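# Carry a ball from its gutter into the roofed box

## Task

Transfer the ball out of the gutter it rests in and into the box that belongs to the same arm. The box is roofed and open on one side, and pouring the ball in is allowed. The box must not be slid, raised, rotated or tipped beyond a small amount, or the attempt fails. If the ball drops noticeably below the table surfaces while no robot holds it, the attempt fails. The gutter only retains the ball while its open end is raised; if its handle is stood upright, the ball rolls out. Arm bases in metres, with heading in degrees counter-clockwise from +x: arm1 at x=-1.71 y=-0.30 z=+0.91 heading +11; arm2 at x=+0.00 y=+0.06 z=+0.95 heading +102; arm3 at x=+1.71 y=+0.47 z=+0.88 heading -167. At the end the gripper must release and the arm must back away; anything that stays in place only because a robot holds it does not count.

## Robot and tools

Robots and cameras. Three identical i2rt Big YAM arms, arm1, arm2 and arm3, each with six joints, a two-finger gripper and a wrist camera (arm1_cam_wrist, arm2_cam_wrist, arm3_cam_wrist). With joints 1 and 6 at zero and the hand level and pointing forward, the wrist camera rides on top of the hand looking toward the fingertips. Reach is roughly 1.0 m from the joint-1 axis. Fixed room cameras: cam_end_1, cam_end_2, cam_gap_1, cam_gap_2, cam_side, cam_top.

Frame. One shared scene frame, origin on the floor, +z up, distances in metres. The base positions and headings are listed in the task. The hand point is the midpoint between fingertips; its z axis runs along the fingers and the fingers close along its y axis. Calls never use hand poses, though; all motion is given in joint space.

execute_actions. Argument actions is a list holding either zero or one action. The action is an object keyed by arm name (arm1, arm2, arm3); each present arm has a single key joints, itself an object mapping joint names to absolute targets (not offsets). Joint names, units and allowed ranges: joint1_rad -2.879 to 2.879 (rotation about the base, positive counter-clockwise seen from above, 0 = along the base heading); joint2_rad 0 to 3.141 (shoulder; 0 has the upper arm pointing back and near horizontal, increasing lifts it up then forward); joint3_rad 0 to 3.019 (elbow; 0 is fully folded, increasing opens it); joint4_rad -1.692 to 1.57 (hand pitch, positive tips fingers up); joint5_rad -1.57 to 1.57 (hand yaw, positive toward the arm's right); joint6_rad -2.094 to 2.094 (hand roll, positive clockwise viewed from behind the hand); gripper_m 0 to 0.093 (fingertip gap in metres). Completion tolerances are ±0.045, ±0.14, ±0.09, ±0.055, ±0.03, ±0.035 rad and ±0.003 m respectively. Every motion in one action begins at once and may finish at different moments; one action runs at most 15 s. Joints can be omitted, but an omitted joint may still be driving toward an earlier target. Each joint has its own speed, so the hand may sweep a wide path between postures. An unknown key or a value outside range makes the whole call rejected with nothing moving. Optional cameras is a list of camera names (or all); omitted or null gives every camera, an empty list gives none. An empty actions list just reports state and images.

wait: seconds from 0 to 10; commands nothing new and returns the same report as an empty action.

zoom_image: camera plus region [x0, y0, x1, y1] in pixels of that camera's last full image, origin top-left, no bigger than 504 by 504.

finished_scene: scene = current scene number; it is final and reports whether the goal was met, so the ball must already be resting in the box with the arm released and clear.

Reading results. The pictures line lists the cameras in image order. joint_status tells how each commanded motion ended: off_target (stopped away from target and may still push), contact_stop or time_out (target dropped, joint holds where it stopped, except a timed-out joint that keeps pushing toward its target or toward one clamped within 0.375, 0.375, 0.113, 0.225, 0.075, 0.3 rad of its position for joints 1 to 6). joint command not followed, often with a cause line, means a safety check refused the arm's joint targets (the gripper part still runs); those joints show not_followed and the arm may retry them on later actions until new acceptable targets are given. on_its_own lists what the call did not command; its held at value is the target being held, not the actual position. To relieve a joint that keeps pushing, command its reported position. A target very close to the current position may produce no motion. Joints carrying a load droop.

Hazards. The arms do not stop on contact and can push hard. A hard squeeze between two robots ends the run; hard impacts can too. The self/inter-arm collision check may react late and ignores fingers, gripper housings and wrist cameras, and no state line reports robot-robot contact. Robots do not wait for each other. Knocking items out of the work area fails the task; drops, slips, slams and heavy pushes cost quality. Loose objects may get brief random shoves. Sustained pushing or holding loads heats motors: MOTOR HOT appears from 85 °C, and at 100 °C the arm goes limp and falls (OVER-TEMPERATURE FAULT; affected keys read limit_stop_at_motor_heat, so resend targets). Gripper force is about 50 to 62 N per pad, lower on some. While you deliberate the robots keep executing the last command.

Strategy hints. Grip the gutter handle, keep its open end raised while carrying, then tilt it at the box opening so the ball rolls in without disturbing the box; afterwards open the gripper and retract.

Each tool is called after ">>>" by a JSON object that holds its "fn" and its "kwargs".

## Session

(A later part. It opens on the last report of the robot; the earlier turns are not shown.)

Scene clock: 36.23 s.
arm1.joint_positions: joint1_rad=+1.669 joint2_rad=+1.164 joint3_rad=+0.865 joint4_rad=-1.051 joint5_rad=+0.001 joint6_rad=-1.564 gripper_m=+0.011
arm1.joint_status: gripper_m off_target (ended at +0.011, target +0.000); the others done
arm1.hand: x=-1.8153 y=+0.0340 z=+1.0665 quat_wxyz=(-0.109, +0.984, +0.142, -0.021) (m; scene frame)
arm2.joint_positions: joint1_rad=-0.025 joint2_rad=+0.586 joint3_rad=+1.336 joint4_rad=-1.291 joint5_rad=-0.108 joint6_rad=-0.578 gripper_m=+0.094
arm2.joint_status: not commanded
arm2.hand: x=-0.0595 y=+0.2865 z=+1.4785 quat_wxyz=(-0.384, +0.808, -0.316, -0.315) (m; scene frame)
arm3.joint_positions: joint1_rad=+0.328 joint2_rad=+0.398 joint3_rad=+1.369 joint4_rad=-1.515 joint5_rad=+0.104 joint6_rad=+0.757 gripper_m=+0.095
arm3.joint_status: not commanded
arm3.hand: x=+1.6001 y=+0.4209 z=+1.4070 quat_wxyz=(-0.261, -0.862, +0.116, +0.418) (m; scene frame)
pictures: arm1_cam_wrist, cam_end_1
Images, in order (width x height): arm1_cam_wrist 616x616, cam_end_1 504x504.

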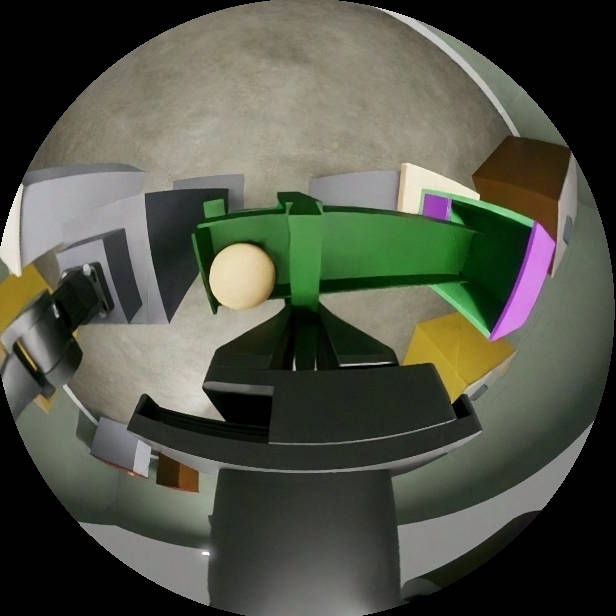

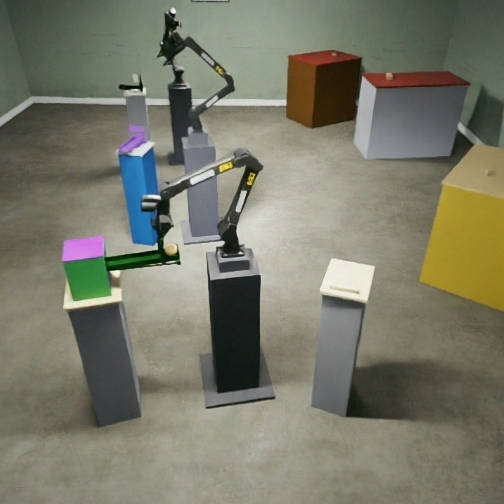

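>>> {"fn": "execute_actions", "kwargs": {"actions": [{"arm1":{"joints":{"joint2_rad":1.208,"joint3_rad":1.025,"joint4_rad":-1.155,"gripper_m":0.0}}}], "cameras": ["cam_end_1","arm1_cam_wrist"]}}

>>> {"fn": "zoom_image", "kwargs": {"camera": "cam_end_1", "region": [50, 200, 210, 320]}}

Scene clock: 37.23 s.
arm1.joint_positions: joint1_rad=+1.669 joint2_rad=+1.209 joint3_rad=+0.951 joint4_rad=-1.151 joint5_rad=+0.001 joint6_rad=-1.564 gripper_m=+0.011
arm1.joint_status: gripper_m off_target (ended at +0.011, target +0.000); the others done
arm1.hand: x=-1.8173 y=+0.0411 z=+1.0828 quat_wxyz=(-0.081, +0.986, +0.143, -0.017) (m; scene frame)
arm2.joint_positions: joint1_rad=-0.025 joint2_rad=+0.586 joint3_rad=+1.336 joint4_rad=-1.291 joint5_rad=-0.108 joint6_rad=-0.578 gripper_m=+0.094
arm2.joint_status: not commanded
arm2.hand: x=-0.0595 y=+0.2865 z=+1.4785 quat_wxyz=(-0.384, +0.808, -0.316, -0.315) (m; scene frame)
arm3.joint_positions: joint1_rad=+0.328 joint2_rad=+0.398 joint3_rad=+1.369 joint4_rad=-1.515 joint5_rad=+0.104 joint6_rad=+0.757 gripper_m=+0.095
arm3.joint_status: not commanded
arm3.hand: x=+1.6001 y=+0.4209 z=+1.4070 quat_wxyz=(-0.261, -0.862, +0.116, +0.418) (m; scene frame)
pictures: arm1_cam_wrist, cam_end_1
Images, in order (width x height): arm1_cam_wrist 616x616, cam_end_1 504x504.

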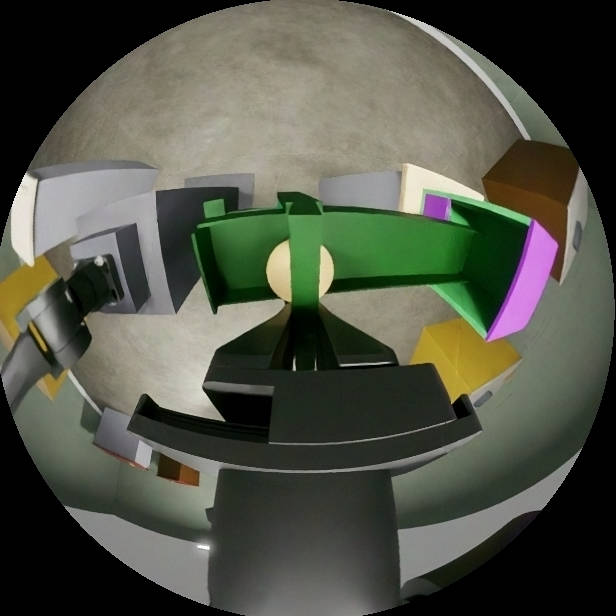

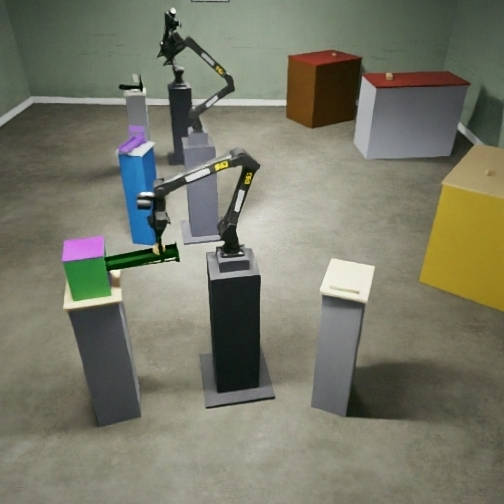

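Region (50, 200, 210, 320) of cam_end_1's 504x504 image, scaled by 3.150, with more detail than that image has; it fills the top 378 rows of this view, and the rest is white.

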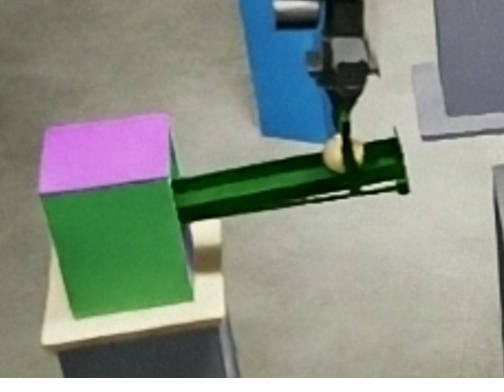

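>>> {"fn": "execute_actions", "kwargs": {"actions": [], "cameras": ["cam_end_1","arm1_cam_wrist"]}}

Scene clock: 37.33 s.
arm1.joint_positions: joint1_rad=+1.669 joint2_rad=+1.209 joint3_rad=+0.951 joint4_rad=-1.151 joint5_rad=+0.001 joint6_rad=-1.564 gripper_m=+0.011
arm1.joint_status: gripper_m off_target (ended at +0.011, target +0.000); the others done
arm1.hand: x=-1.8173 y=+0.0411 z=+1.0828 quat_wxyz=(-0.081, +0.986, +0.143, -0.017) (m; scene frame)
arm2.joint_positions: joint1_rad=-0.025 joint2_rad=+0.586 joint3_rad=+1.336 joint4_rad=-1.291 joint5_rad=-0.108 joint6_rad=-0.578 gripper_m=+0.094
arm2.joint_status: not commanded
arm2.hand: x=-0.0595 y=+0.2865 z=+1.4785 quat_wxyz=(-0.384, +0.808, -0.316, -0.315) (m; scene frame)
arm3.joint_positions: joint1_rad=+0.328 joint2_rad=+0.398 joint3_rad=+1.369 joint4_rad=-1.515 joint5_rad=+0.104 joint6_rad=+0.757 gripper_m=+0.095
arm3.joint_status: not commanded
arm3.hand: x=+1.6001 y=+0.4209 z=+1.4070 quat_wxyz=(-0.261, -0.862, +0.116, +0.418) (m; scene frame)
pictures: arm1_cam_wrist, cam_end_1
Images, in order (width x height): arm1_cam_wrist 616x616, cam_end_1 504x504.

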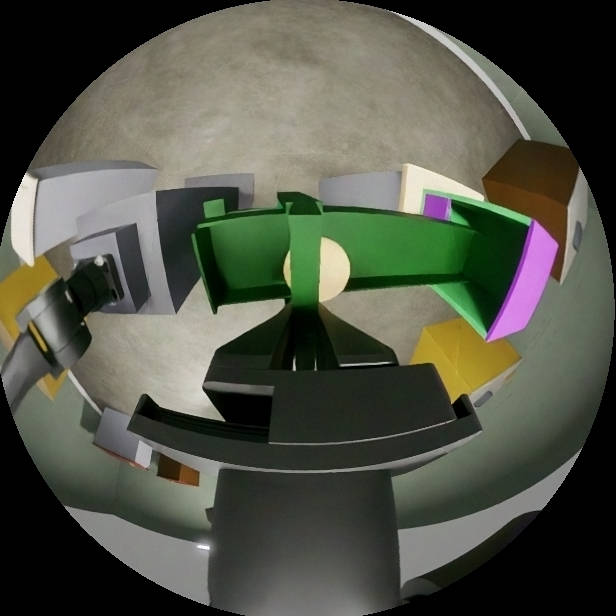

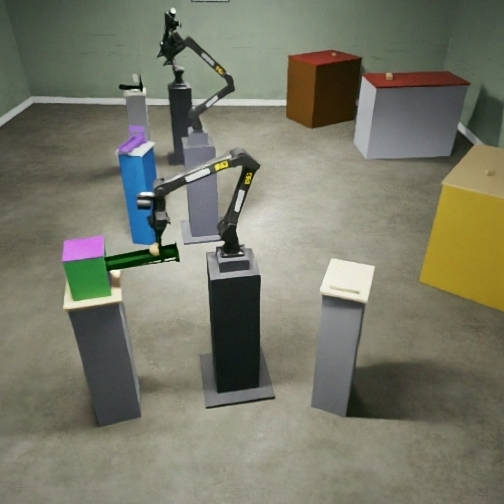

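>>> {"fn": "execute_actions", "kwargs": {"actions": [{"arm1":{"joints":{"joint2_rad":1.225,"joint3_rad":1.075,"joint4_rad":-1.228,"gripper_m":0.0}}}], "cameras": ["cam_end_1","arm1_cam_wrist"]}}

Scene clock: 38.30 s.
arm1.joint_positions: joint1_rad=+1.669 joint2_rad=+1.221 joint3_rad=+0.997 joint4_rad=-1.224 joint5_rad=+0.001 joint6_rad=-1.564 gripper_m=+0.011
arm1.joint_status: gripper_m off_target (ended at +0.011, target +0.000); the others done
arm1.hand: x=-1.8166 y=+0.0392 z=+1.0947 quat_wxyz=(-0.061, +0.988, +0.143, -0.014) (m; scene frame)
arm2.joint_positions: joint1_rad=-0.025 joint2_rad=+0.586 joint3_rad=+1.336 joint4_rad=-1.291 joint5_rad=-0.108 joint6_rad=-0.578 gripper_m=+0.094
arm2.joint_status: not commanded
arm2.hand: x=-0.0595 y=+0.2865 z=+1.4785 quat_wxyz=(-0.384, +0.808, -0.316, -0.315) (m; scene frame)
arm3.joint_positions: joint1_rad=+0.328 joint2_rad=+0.398 joint3_rad=+1.369 joint4_rad=-1.515 joint5_rad=+0.104 joint6_rad=+0.757 gripper_m=+0.095
arm3.joint_status: not commanded
arm3.hand: x=+1.6001 y=+0.4209 z=+1.4070 quat_wxyz=(-0.261, -0.862, +0.116, +0.418) (m; scene frame)
pictures: arm1_cam_wrist, cam_end_1
Images, in order (width x height): arm1_cam_wrist 616x616, cam_end_1 504x504.

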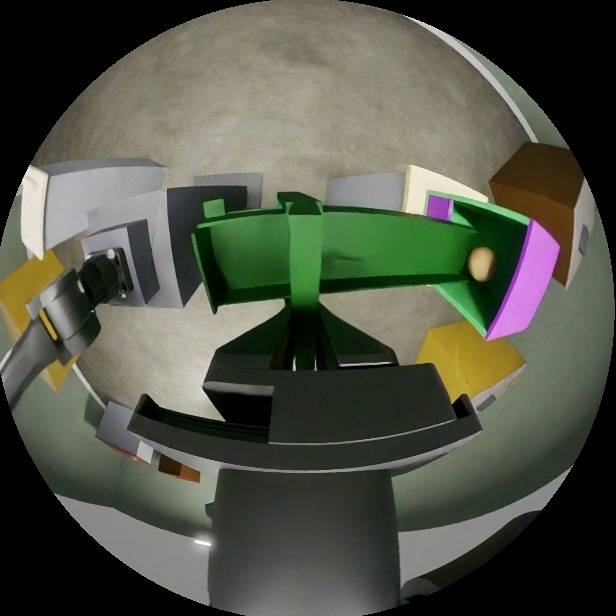

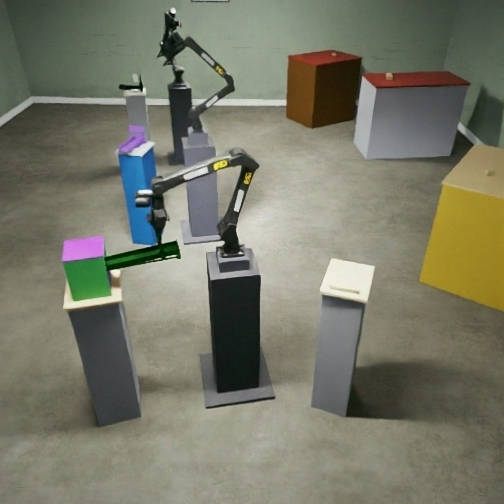

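>>> {"fn": "wait", "kwargs": {"seconds": 0.6}}

>>> {"fn": "zoom_image", "kwargs": {"camera": "arm1_cam_wrist", "region": [400, 160, 580, 340]}}

>>> {"fn": "zoom_image", "kwargs": {"camera": "cam_end_1", "region": [50, 200, 210, 320]}}

Scene clock: 39.00 s.
arm1.joint_positions: joint1_rad=+1.669 joint2_rad=+1.221 joint3_rad=+0.997 joint4_rad=-1.224 joint5_rad=+0.001 joint6_rad=-1.564 gripper_m=+0.011
arm1.joint_status: gripper_m off_target (ended at +0.011, target +0.000); the others done
arm1.hand: x=-1.8166 y=+0.0392 z=+1.0947 quat_wxyz=(-0.061, +0.988, +0.143, -0.014) (m; scene frame)
arm2.joint_positions: joint1_rad=-0.025 joint2_rad=+0.586 joint3_rad=+1.336 joint4_rad=-1.291 joint5_rad=-0.108 joint6_rad=-0.578 gripper_m=+0.094
arm2.joint_status: not commanded
arm2.hand: x=-0.0595 y=+0.2865 z=+1.4785 quat_wxyz=(-0.384, +0.808, -0.316, -0.315) (m; scene frame)
arm3.joint_positions: joint1_rad=+0.328 joint2_rad=+0.398 joint3_rad=+1.369 joint4_rad=-1.515 joint5_rad=+0.104 joint6_rad=+0.757 gripper_m=+0.095
arm3.joint_status: not commanded
arm3.hand: x=+1.6001 y=+0.4209 z=+1.4070 quat_wxyz=(-0.261, -0.862, +0.116, +0.418) (m; scene frame)
wait: 0.60 s; at rest by 0.17 s
pictures: arm1_cam_wrist, arm2_cam_wrist, arm3_cam_wrist, cam_end_1, cam_end_2, cam_gap_1, cam_gap_2, cam_side, cam_top
Images, in order (width x height): arm1_cam_wrist 616x616, arm2_cam_wrist 616x616, arm3_cam_wrist 616x616, cam_end_1 504x504, cam_end_2 504x504, cam_gap_1 504x504, cam_gap_2 504x504, cam_side 504x504, cam_top 504x504.

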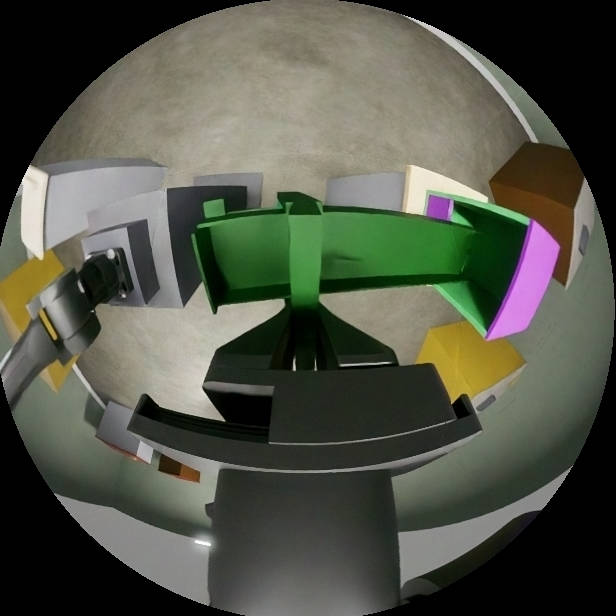

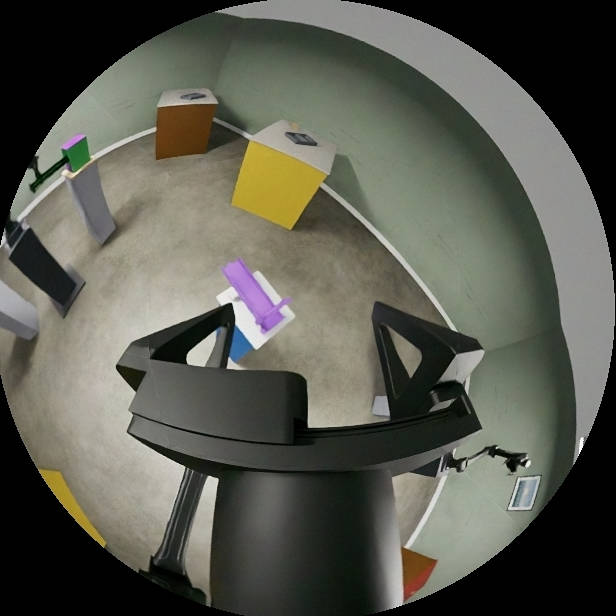

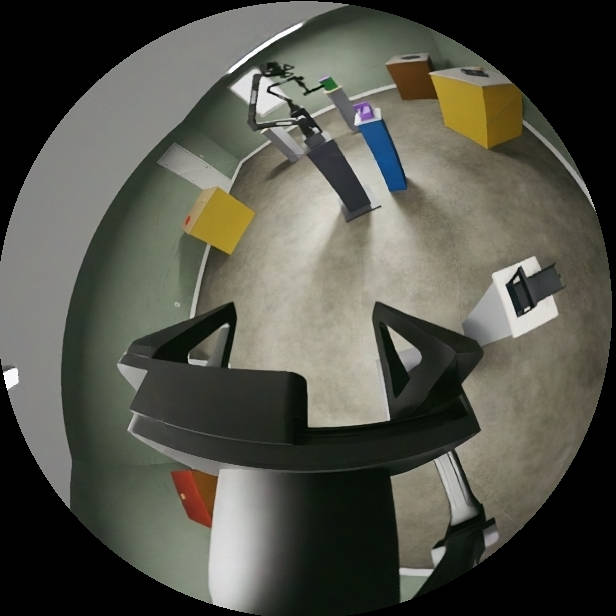

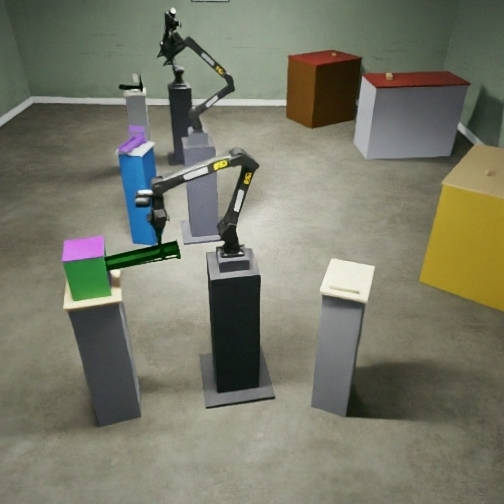

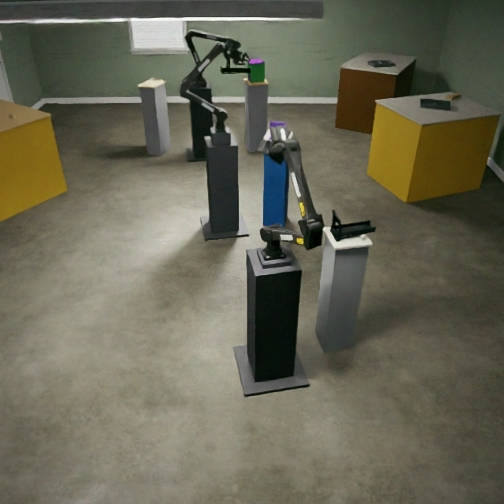

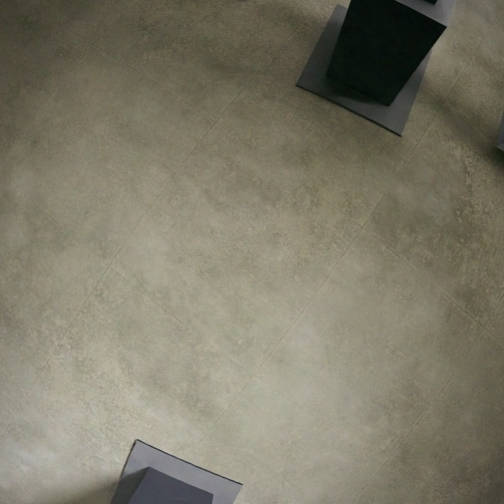

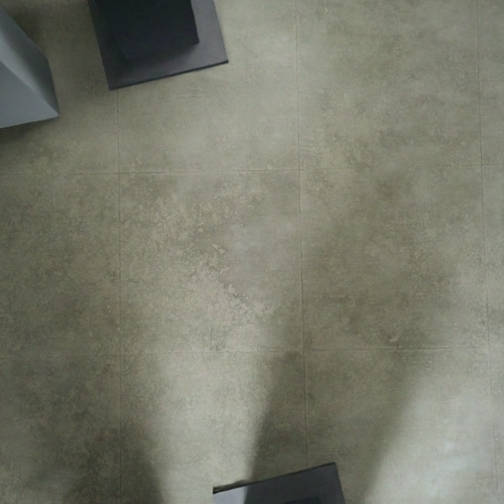

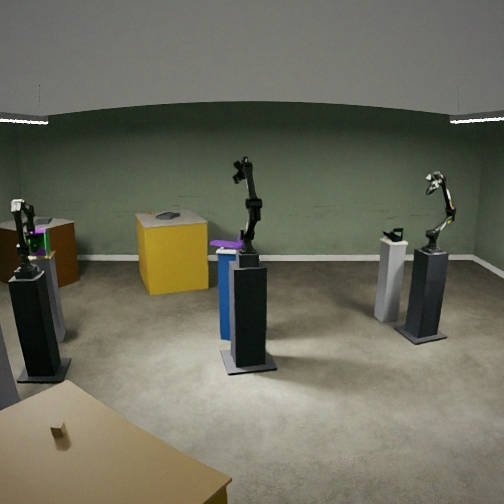

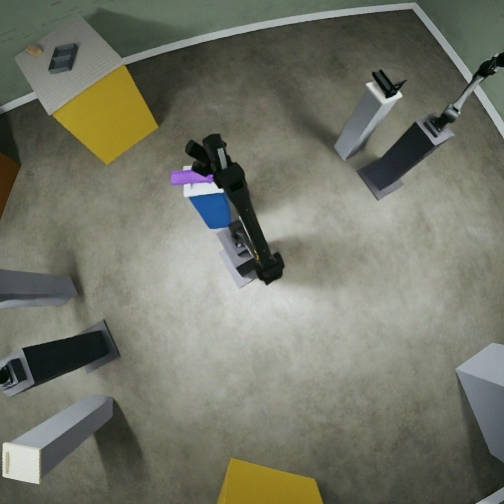

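Region (400, 160, 580, 340) of arm1_cam_wrist's 616x616 image, scaled by 2.800, with more detail than that image has.

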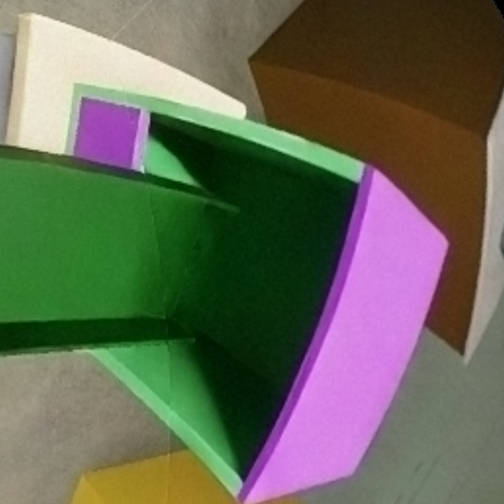

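Region (50, 200, 210, 320) of cam_end_1's 504x504 image, scaled by 3.150, with more detail than that image has; it fills the top 378 rows of this view, and the rest is white.

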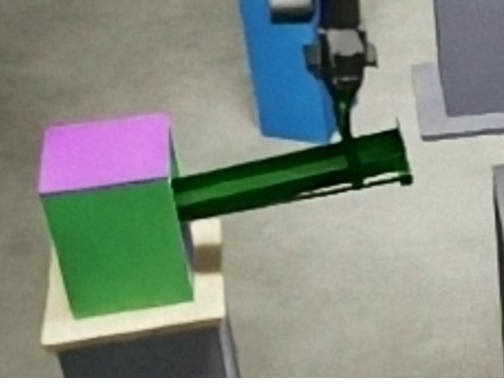

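>>> {"fn": "execute_actions", "kwargs": {"actions": [{"arm1":{"joints":{"joint2_rad":1.17,"joint3_rad":0.965,"gripper_m":0.0}}}], "cameras": ["cam_end_1","arm1_cam_wrist"]}}

>>> {"fn": "zoom_image", "kwargs": {"camera": "arm1_cam_wrist", "region": [400, 160, 580, 340]}}

Scene clock: 40.23 s.
arm1.joint_positions: joint1_rad=+1.669 joint2_rad=+1.202 joint3_rad=+0.960 joint4_rad=-1.225 joint5_rad=+0.001 joint6_rad=-1.564 gripper_m=+0.011
arm1.joint_status: gripper_m off_target (ended at +0.011, target +0.000); the others done
arm1.hand: x=-1.8127 y=+0.0261 z=+1.0860 quat_wxyz=(-0.051, +0.988, +0.143, -0.013) (m; scene frame)
arm2.joint_positions: joint1_rad=-0.025 joint2_rad=+0.586 joint3_rad=+1.336 joint4_rad=-1.291 joint5_rad=-0.108 joint6_rad=-0.578 gripper_m=+0.094
arm2.joint_status: not commanded
arm2.hand: x=-0.0595 y=+0.2865 z=+1.4785 quat_wxyz=(-0.384, +0.808, -0.316, -0.315) (m; scene frame)
arm3.joint_positions: joint1_rad=+0.328 joint2_rad=+0.398 joint3_rad=+1.369 joint4_rad=-1.515 joint5_rad=+0.104 joint6_rad=+0.757 gripper_m=+0.095
arm3.joint_status: not commanded
arm3.hand: x=+1.6001 y=+0.4209 z=+1.4070 quat_wxyz=(-0.261, -0.862, +0.116, +0.418) (m; scene frame)
pictures: arm1_cam_wrist, cam_end_1
Images, in order (width x height): arm1_cam_wrist 616x616, cam_end_1 504x504.

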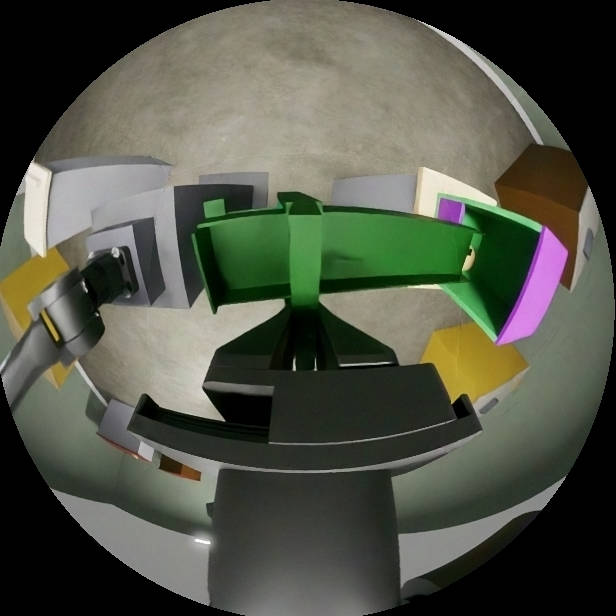

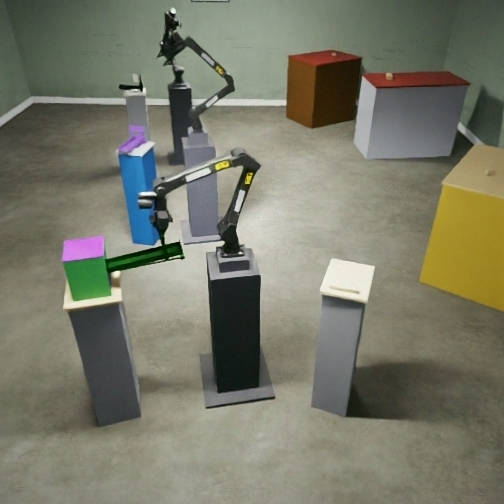

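Region (400, 160, 580, 340) of arm1_cam_wrist's 616x616 image, scaled by 2.800, with more detail than that image has.

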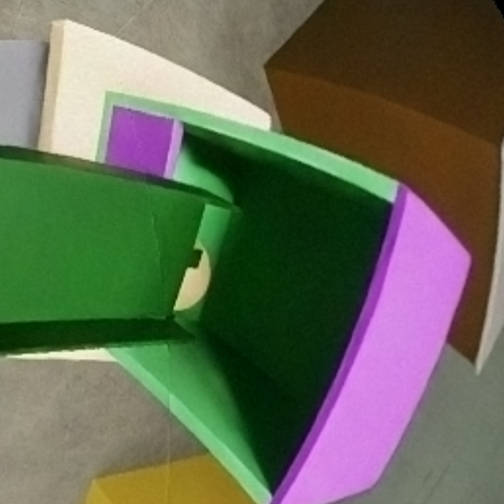

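>>> {"fn": "execute_actions", "kwargs": {"actions": [{"arm1":{"joints":{"joint2_rad":1.10,"joint3_rad":0.915,"gripper_m":0.0}}}], "cameras": ["cam_end_1"]}}

Scene clock: 41.10 s.
arm1.joint_positions: joint1_rad=+1.669 joint2_rad=+1.123 joint3_rad=+0.907 joint4_rad=-1.228 joint5_rad=+0.001 joint6_rad=-1.564 gripper_m=+0.011
arm1.joint_status: gripper_m off_target (ended at +0.011, target +0.000); the others done
arm1.hand: x=-1.8064 y=+0.0055 z=+1.0896 quat_wxyz=(-0.063, +0.988, +0.143, -0.014) (m; scene frame)
arm2.joint_positions: joint1_rad=-0.025 joint2_rad=+0.586 joint3_rad=+1.336 joint4_rad=-1.291 joint5_rad=-0.108 joint6_rad=-0.578 gripper_m=+0.094
arm2.joint_status: not commanded
arm2.hand: x=-0.0595 y=+0.2865 z=+1.4785 quat_wxyz=(-0.384, +0.808, -0.316, -0.315) (m; scene frame)
arm3.joint_positions: joint1_rad=+0.328 joint2_rad=+0.398 joint3_rad=+1.369 joint4_rad=-1.515 joint5_rad=+0.104 joint6_rad=+0.757 gripper_m=+0.095
arm3.joint_status: not commanded
arm3.hand: x=+1.6001 y=+0.4209 z=+1.4070 quat_wxyz=(-0.261, -0.862, +0.116, +0.418) (m; scene frame)
pictures: cam_end_1
Images, in order (width x height): cam_end_1 504x504.

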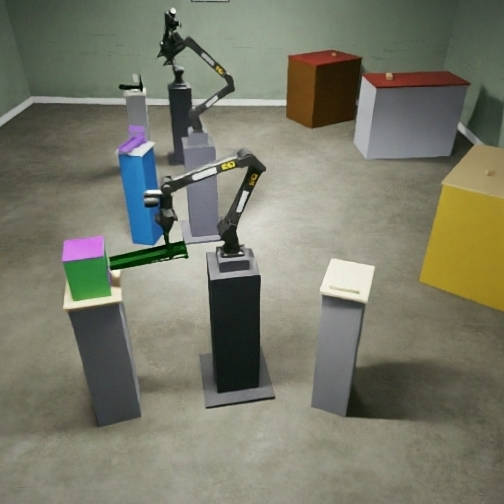

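>>> {"fn": "execute_actions", "kwargs": {"actions": [{"arm1":{"joints":{"joint2_rad":0.985,"joint3_rad":0.83,"gripper_m":0.0}}}], "cameras": ["cam_end_1","arm1_cam_wrist"]}}

>>> {"fn": "zoom_image", "kwargs": {"camera": "cam_end_1", "region": [50, 200, 210, 320]}}

Scene clock: 42.10 s.
arm1.joint_positions: joint1_rad=+1.669 joint2_rad=+1.000 joint3_rad=+0.819 joint4_rad=-1.231 joint5_rad=+0.001 joint6_rad=-1.564 gripper_m=+0.011
arm1.joint_status: gripper_m off_target (ended at +0.011, target +0.000); the others done
arm1.hand: x=-1.7964 y=-0.0272 z=+1.0881 quat_wxyz=(-0.079, +0.986, +0.143, -0.017) (m; scene frame)
arm2.joint_positions: joint1_rad=-0.025 joint2_rad=+0.586 joint3_rad=+1.336 joint4_rad=-1.291 joint5_rad=-0.108 joint6_rad=-0.578 gripper_m=+0.094
arm2.joint_status: not commanded
arm2.hand: x=-0.0595 y=+0.2865 z=+1.4785 quat_wxyz=(-0.384, +0.808, -0.316, -0.315) (m; scene frame)
arm3.joint_positions: joint1_rad=+0.328 joint2_rad=+0.398 joint3_rad=+1.369 joint4_rad=-1.515 joint5_rad=+0.104 joint6_rad=+0.757 gripper_m=+0.095
arm3.joint_status: not commanded
arm3.hand: x=+1.6001 y=+0.4209 z=+1.4070 quat_wxyz=(-0.261, -0.862, +0.116, +0.418) (m; scene frame)
pictures: arm1_cam_wrist, cam_end_1
Images, in order (width x height): arm1_cam_wrist 616x616, cam_end_1 504x504.

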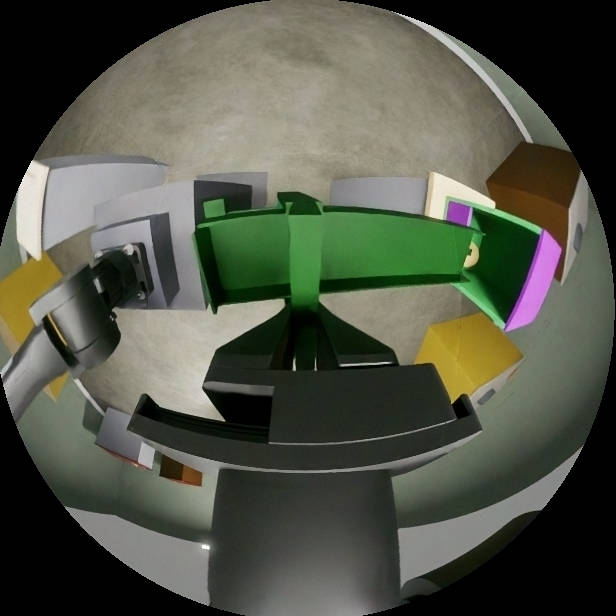

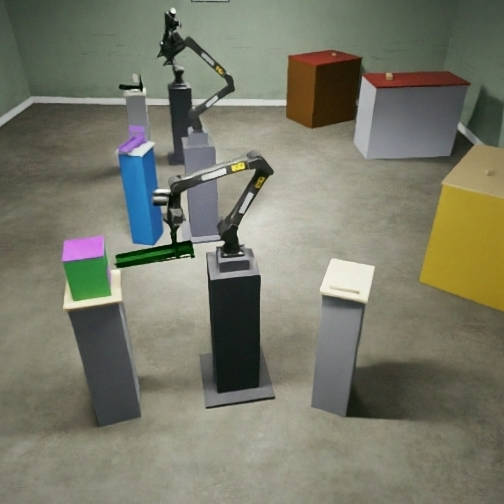

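Region (50, 200, 210, 320) of cam_end_1's 504x504 image, scaled by 3.150, with more detail than that image has; it fills the top 378 rows of this view, and the rest is white.

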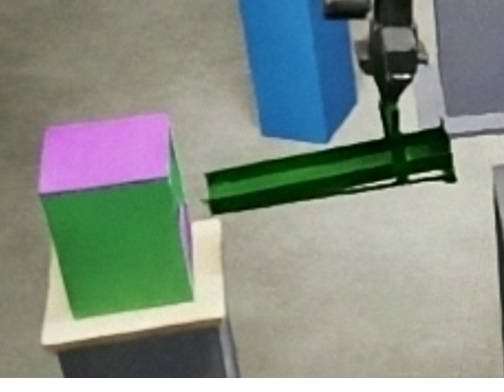

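>>> {"fn": "execute_actions", "kwargs": {"actions": [{"arm1":{"joints":{"joint1_rad":1.25,"joint2_rad":0.94,"joint3_rad":0.80,"joint6_rad":-1.15,"gripper_m":0.0}}}], "cameras": ["cam_end_1","arm1_cam_wrist"]}}

Scene clock: 44.53 s.
arm1.joint_positions: joint1_rad=+1.252 joint2_rad=+0.965 joint3_rad=+0.794 joint4_rad=-1.231 joint5_rad=+0.001 joint6_rad=-1.165 gripper_m=+0.011
arm1.joint_status: gripper_m off_target (ended at +0.011, target +0.000); the others done
arm1.hand: x=-1.6783 y=-0.0263 z=+1.0859 quat_wxyz=(-0.082, +0.962, -0.260, -0.016) (m; scene frame)
arm2.joint_positions: joint1_rad=-0.025 joint2_rad=+0.586 joint3_rad=+1.336 joint4_rad=-1.291 joint5_rad=-0.108 joint6_rad=-0.578 gripper_m=+0.094
arm2.joint_status: not commanded
arm2.hand: x=-0.0595 y=+0.2865 z=+1.4785 quat_wxyz=(-0.384, +0.808, -0.316, -0.315) (m; scene frame)
arm3.joint_positions: joint1_rad=+0.328 joint2_rad=+0.398 joint3_rad=+1.369 joint4_rad=-1.515 joint5_rad=+0.104 joint6_rad=+0.757 gripper_m=+0.095
arm3.joint_status: not commanded
arm3.hand: x=+1.6001 y=+0.4209 z=+1.4070 quat_wxyz=(-0.261, -0.862, +0.116, +0.418) (m; scene frame)
pictures: arm1_cam_wrist, cam_end_1
Images, in order (width x height): arm1_cam_wrist 616x616, cam_end_1 504x504.

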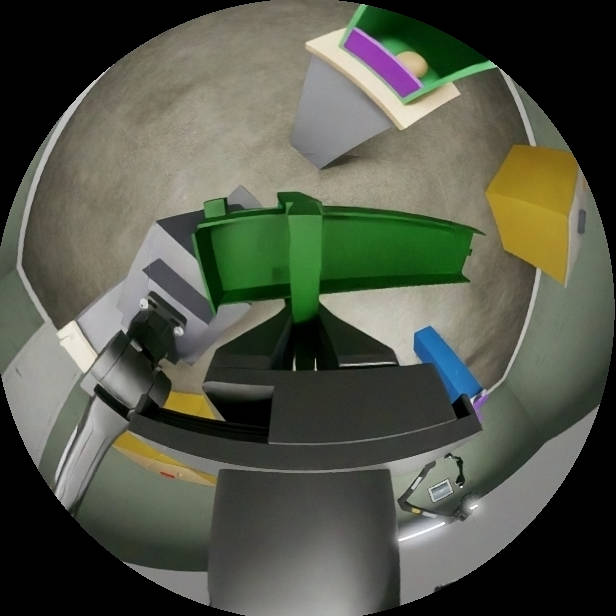

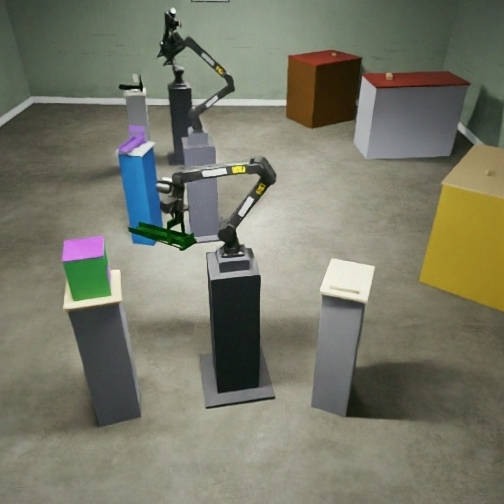

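>>> {"fn": "execute_actions", "kwargs": {"actions": [{"arm1":{"joints":{"joint1_rad":-1.845,"joint2_rad":1.96,"joint3_rad":1.89,"joint4_rad":-1.485,"joint5_rad":0.235,"joint6_rad":0.276,"gripper_m":0.0}}}], "cameras": ["cam_end_1","arm1_cam_wrist","cam_side"]}}

Scene clock: 47.53 s.
arm1.joint_positions: joint1_rad=-1.847 joint2_rad=+2.001 joint3_rad=+1.837 joint4_rad=-1.475 joint5_rad=+0.232 joint6_rad=+0.263 gripper_m=+0.011
arm1.joint_status: gripper_m off_target (ended at +0.011, target +0.000); the others done
arm1.hand: x=-1.8007 y=-0.9007 z=+1.0575 quat_wxyz=(+0.103, -0.809, -0.575, +0.072) (m; scene frame)
arm2.joint_positions: joint1_rad=-0.025 joint2_rad=+0.586 joint3_rad=+1.336 joint4_rad=-1.291 joint5_rad=-0.108 joint6_rad=-0.578 gripper_m=+0.094
arm2.joint_status: not commanded
arm2.hand: x=-0.0595 y=+0.2865 z=+1.4785 quat_wxyz=(-0.384, +0.808, -0.316, -0.315) (m; scene frame)
arm3.joint_positions: joint1_rad=+0.328 joint2_rad=+0.398 joint3_rad=+1.369 joint4_rad=-1.515 joint5_rad=+0.104 joint6_rad=+0.757 gripper_m=+0.095
arm3.joint_status: not commanded
arm3.hand: x=+1.6001 y=+0.4209 z=+1.4070 quat_wxyz=(-0.261, -0.862, +0.116, +0.418) (m; scene frame)
pictures: arm1_cam_wrist, cam_end_1, cam_side
Images, in order (width x height): arm1_cam_wrist 616x616, cam_end_1 504x504, cam_side 504x504.

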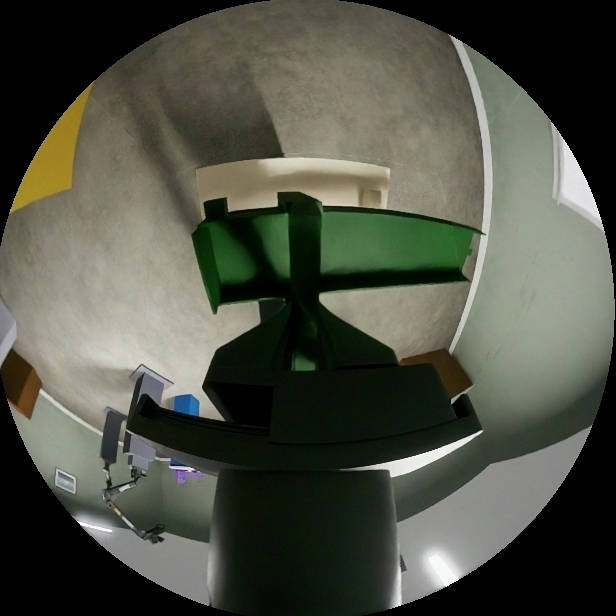

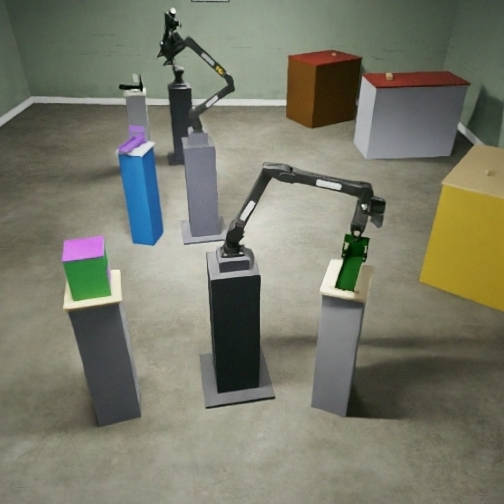

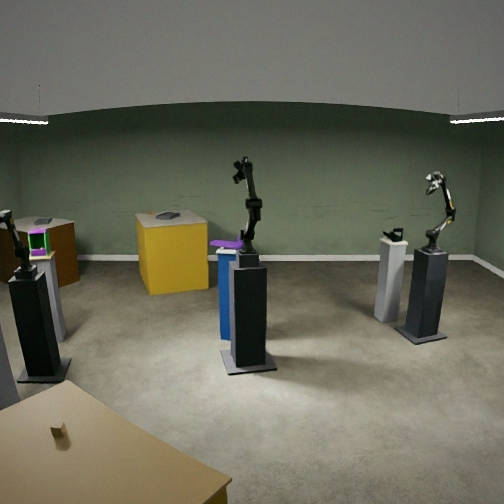

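>>> {"fn": "execute_actions", "kwargs": {"actions": [{"arm1":{"joints":{"joint2_rad":2.035,"joint3_rad":1.70,"joint4_rad":-1.282,"joint6_rad":0.285,"gripper_m":0.0}}}], "cameras": ["cam_end_1","arm1_cam_wrist"]}}

>>> {"fn": "zoom_image", "kwargs": {"camera": "cam_end_1", "region": [290, 190, 420, 320]}}

Scene clock: 48.70 s.
arm1.joint_positions: joint1_rad=-1.847 joint2_rad=+2.033 joint3_rad=+1.697 joint4_rad=-1.295 joint5_rad=+0.232 joint6_rad=+0.270 gripper_m=+0.011
arm1.joint_status: gripper_m off_target (ended at +0.011, target +0.000); the others done
arm1.hand: x=-1.8012 y=-0.8967 z=+0.9871 quat_wxyz=(+0.099, -0.811, -0.572, +0.075) (m; scene frame)
arm2.joint_positions: joint1_rad=-0.025 joint2_rad=+0.586 joint3_rad=+1.336 joint4_rad=-1.291 joint5_rad=-0.108 joint6_rad=-0.578 gripper_m=+0.094
arm2.joint_status: not commanded
arm2.hand: x=-0.0595 y=+0.2865 z=+1.4785 quat_wxyz=(-0.384, +0.808, -0.316, -0.315) (m; scene frame)
arm3.joint_positions: joint1_rad=+0.328 joint2_rad=+0.398 joint3_rad=+1.369 joint4_rad=-1.515 joint5_rad=+0.104 joint6_rad=+0.757 gripper_m=+0.095
arm3.joint_status: not commanded
arm3.hand: x=+1.6001 y=+0.4209 z=+1.4070 quat_wxyz=(-0.261, -0.862, +0.116, +0.418) (m; scene frame)
pictures: arm1_cam_wrist, cam_end_1
Images, in order (width x height): arm1_cam_wrist 616x616, cam_end_1 504x504.

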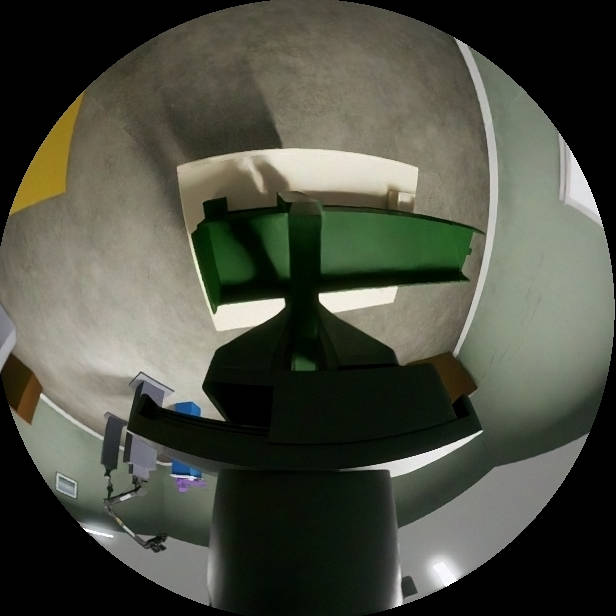

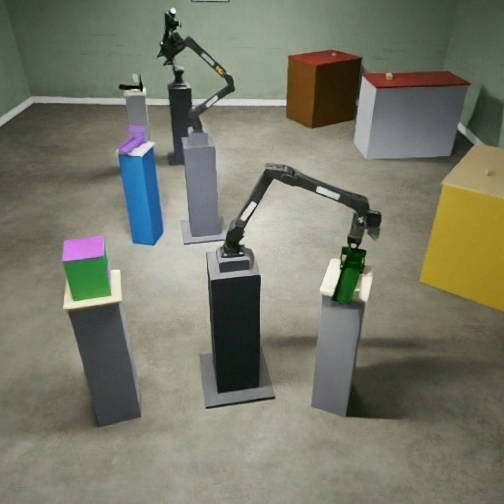

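Region (290, 190, 420, 320) of cam_end_1's 504x504 image, scaled by 3.877, with more detail than that image has.

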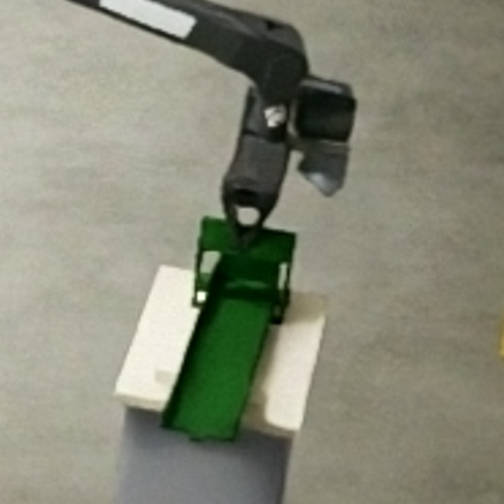

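>>> {"fn": "execute_actions", "kwargs": {"actions": [{"arm1":{"joints":{"gripper_m":0.06}}}], "cameras": ["cam_end_1","arm1_cam_wrist"]}}

>>> {"fn": "zoom_image", "kwargs": {"camera": "cam_end_1", "region": [290, 190, 420, 320]}}

Scene clock: 49.53 s.
arm1.joint_positions: joint1_rad=-1.847 joint2_rad=+2.033 joint3_rad=+1.697 joint4_rad=-1.292 joint5_rad=+0.233 joint6_rad=+0.271 gripper_m=+0.060
arm1.joint_status: all done
arm1.hand: x=-1.8013 y=-0.8973 z=+0.9871 quat_wxyz=(+0.098, -0.811, -0.571, +0.076) (m; scene frame)
arm2.joint_positions: joint1_rad=-0.025 joint2_rad=+0.586 joint3_rad=+1.336 joint4_rad=-1.291 joint5_rad=-0.108 joint6_rad=-0.578 gripper_m=+0.094
arm2.joint_status: not commanded
arm2.hand: x=-0.0595 y=+0.2865 z=+1.4785 quat_wxyz=(-0.384, +0.808, -0.316, -0.315) (m; scene frame)
arm3.joint_positions: joint1_rad=+0.328 joint2_rad=+0.398 joint3_rad=+1.369 joint4_rad=-1.515 joint5_rad=+0.104 joint6_rad=+0.757 gripper_m=+0.095
arm3.joint_status: not commanded
arm3.hand: x=+1.6001 y=+0.4209 z=+1.4070 quat_wxyz=(-0.261, -0.862, +0.116, +0.418) (m; scene frame)
pictures: arm1_cam_wrist, cam_end_1
Images, in order (width x height): arm1_cam_wrist 616x616, cam_end_1 504x504.

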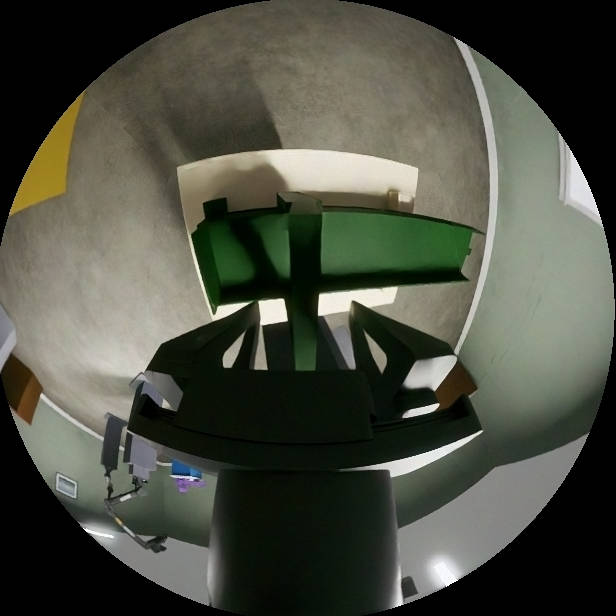

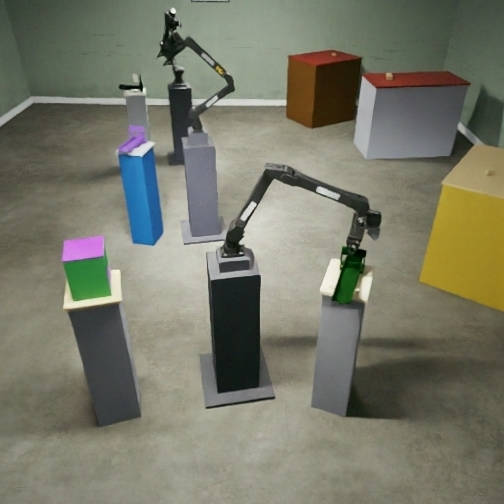

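Region (290, 190, 420, 320) of cam_end_1's 504x504 image, scaled by 3.877, with more detail than that image has.

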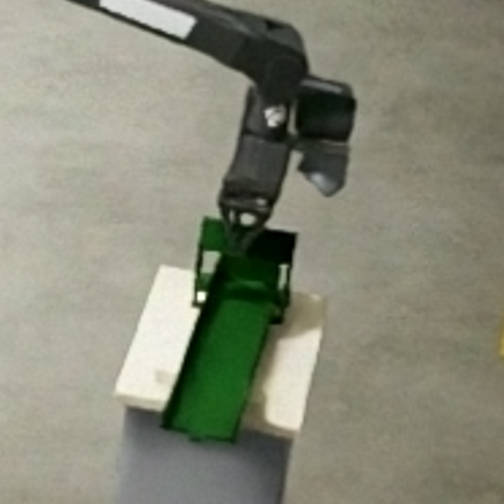

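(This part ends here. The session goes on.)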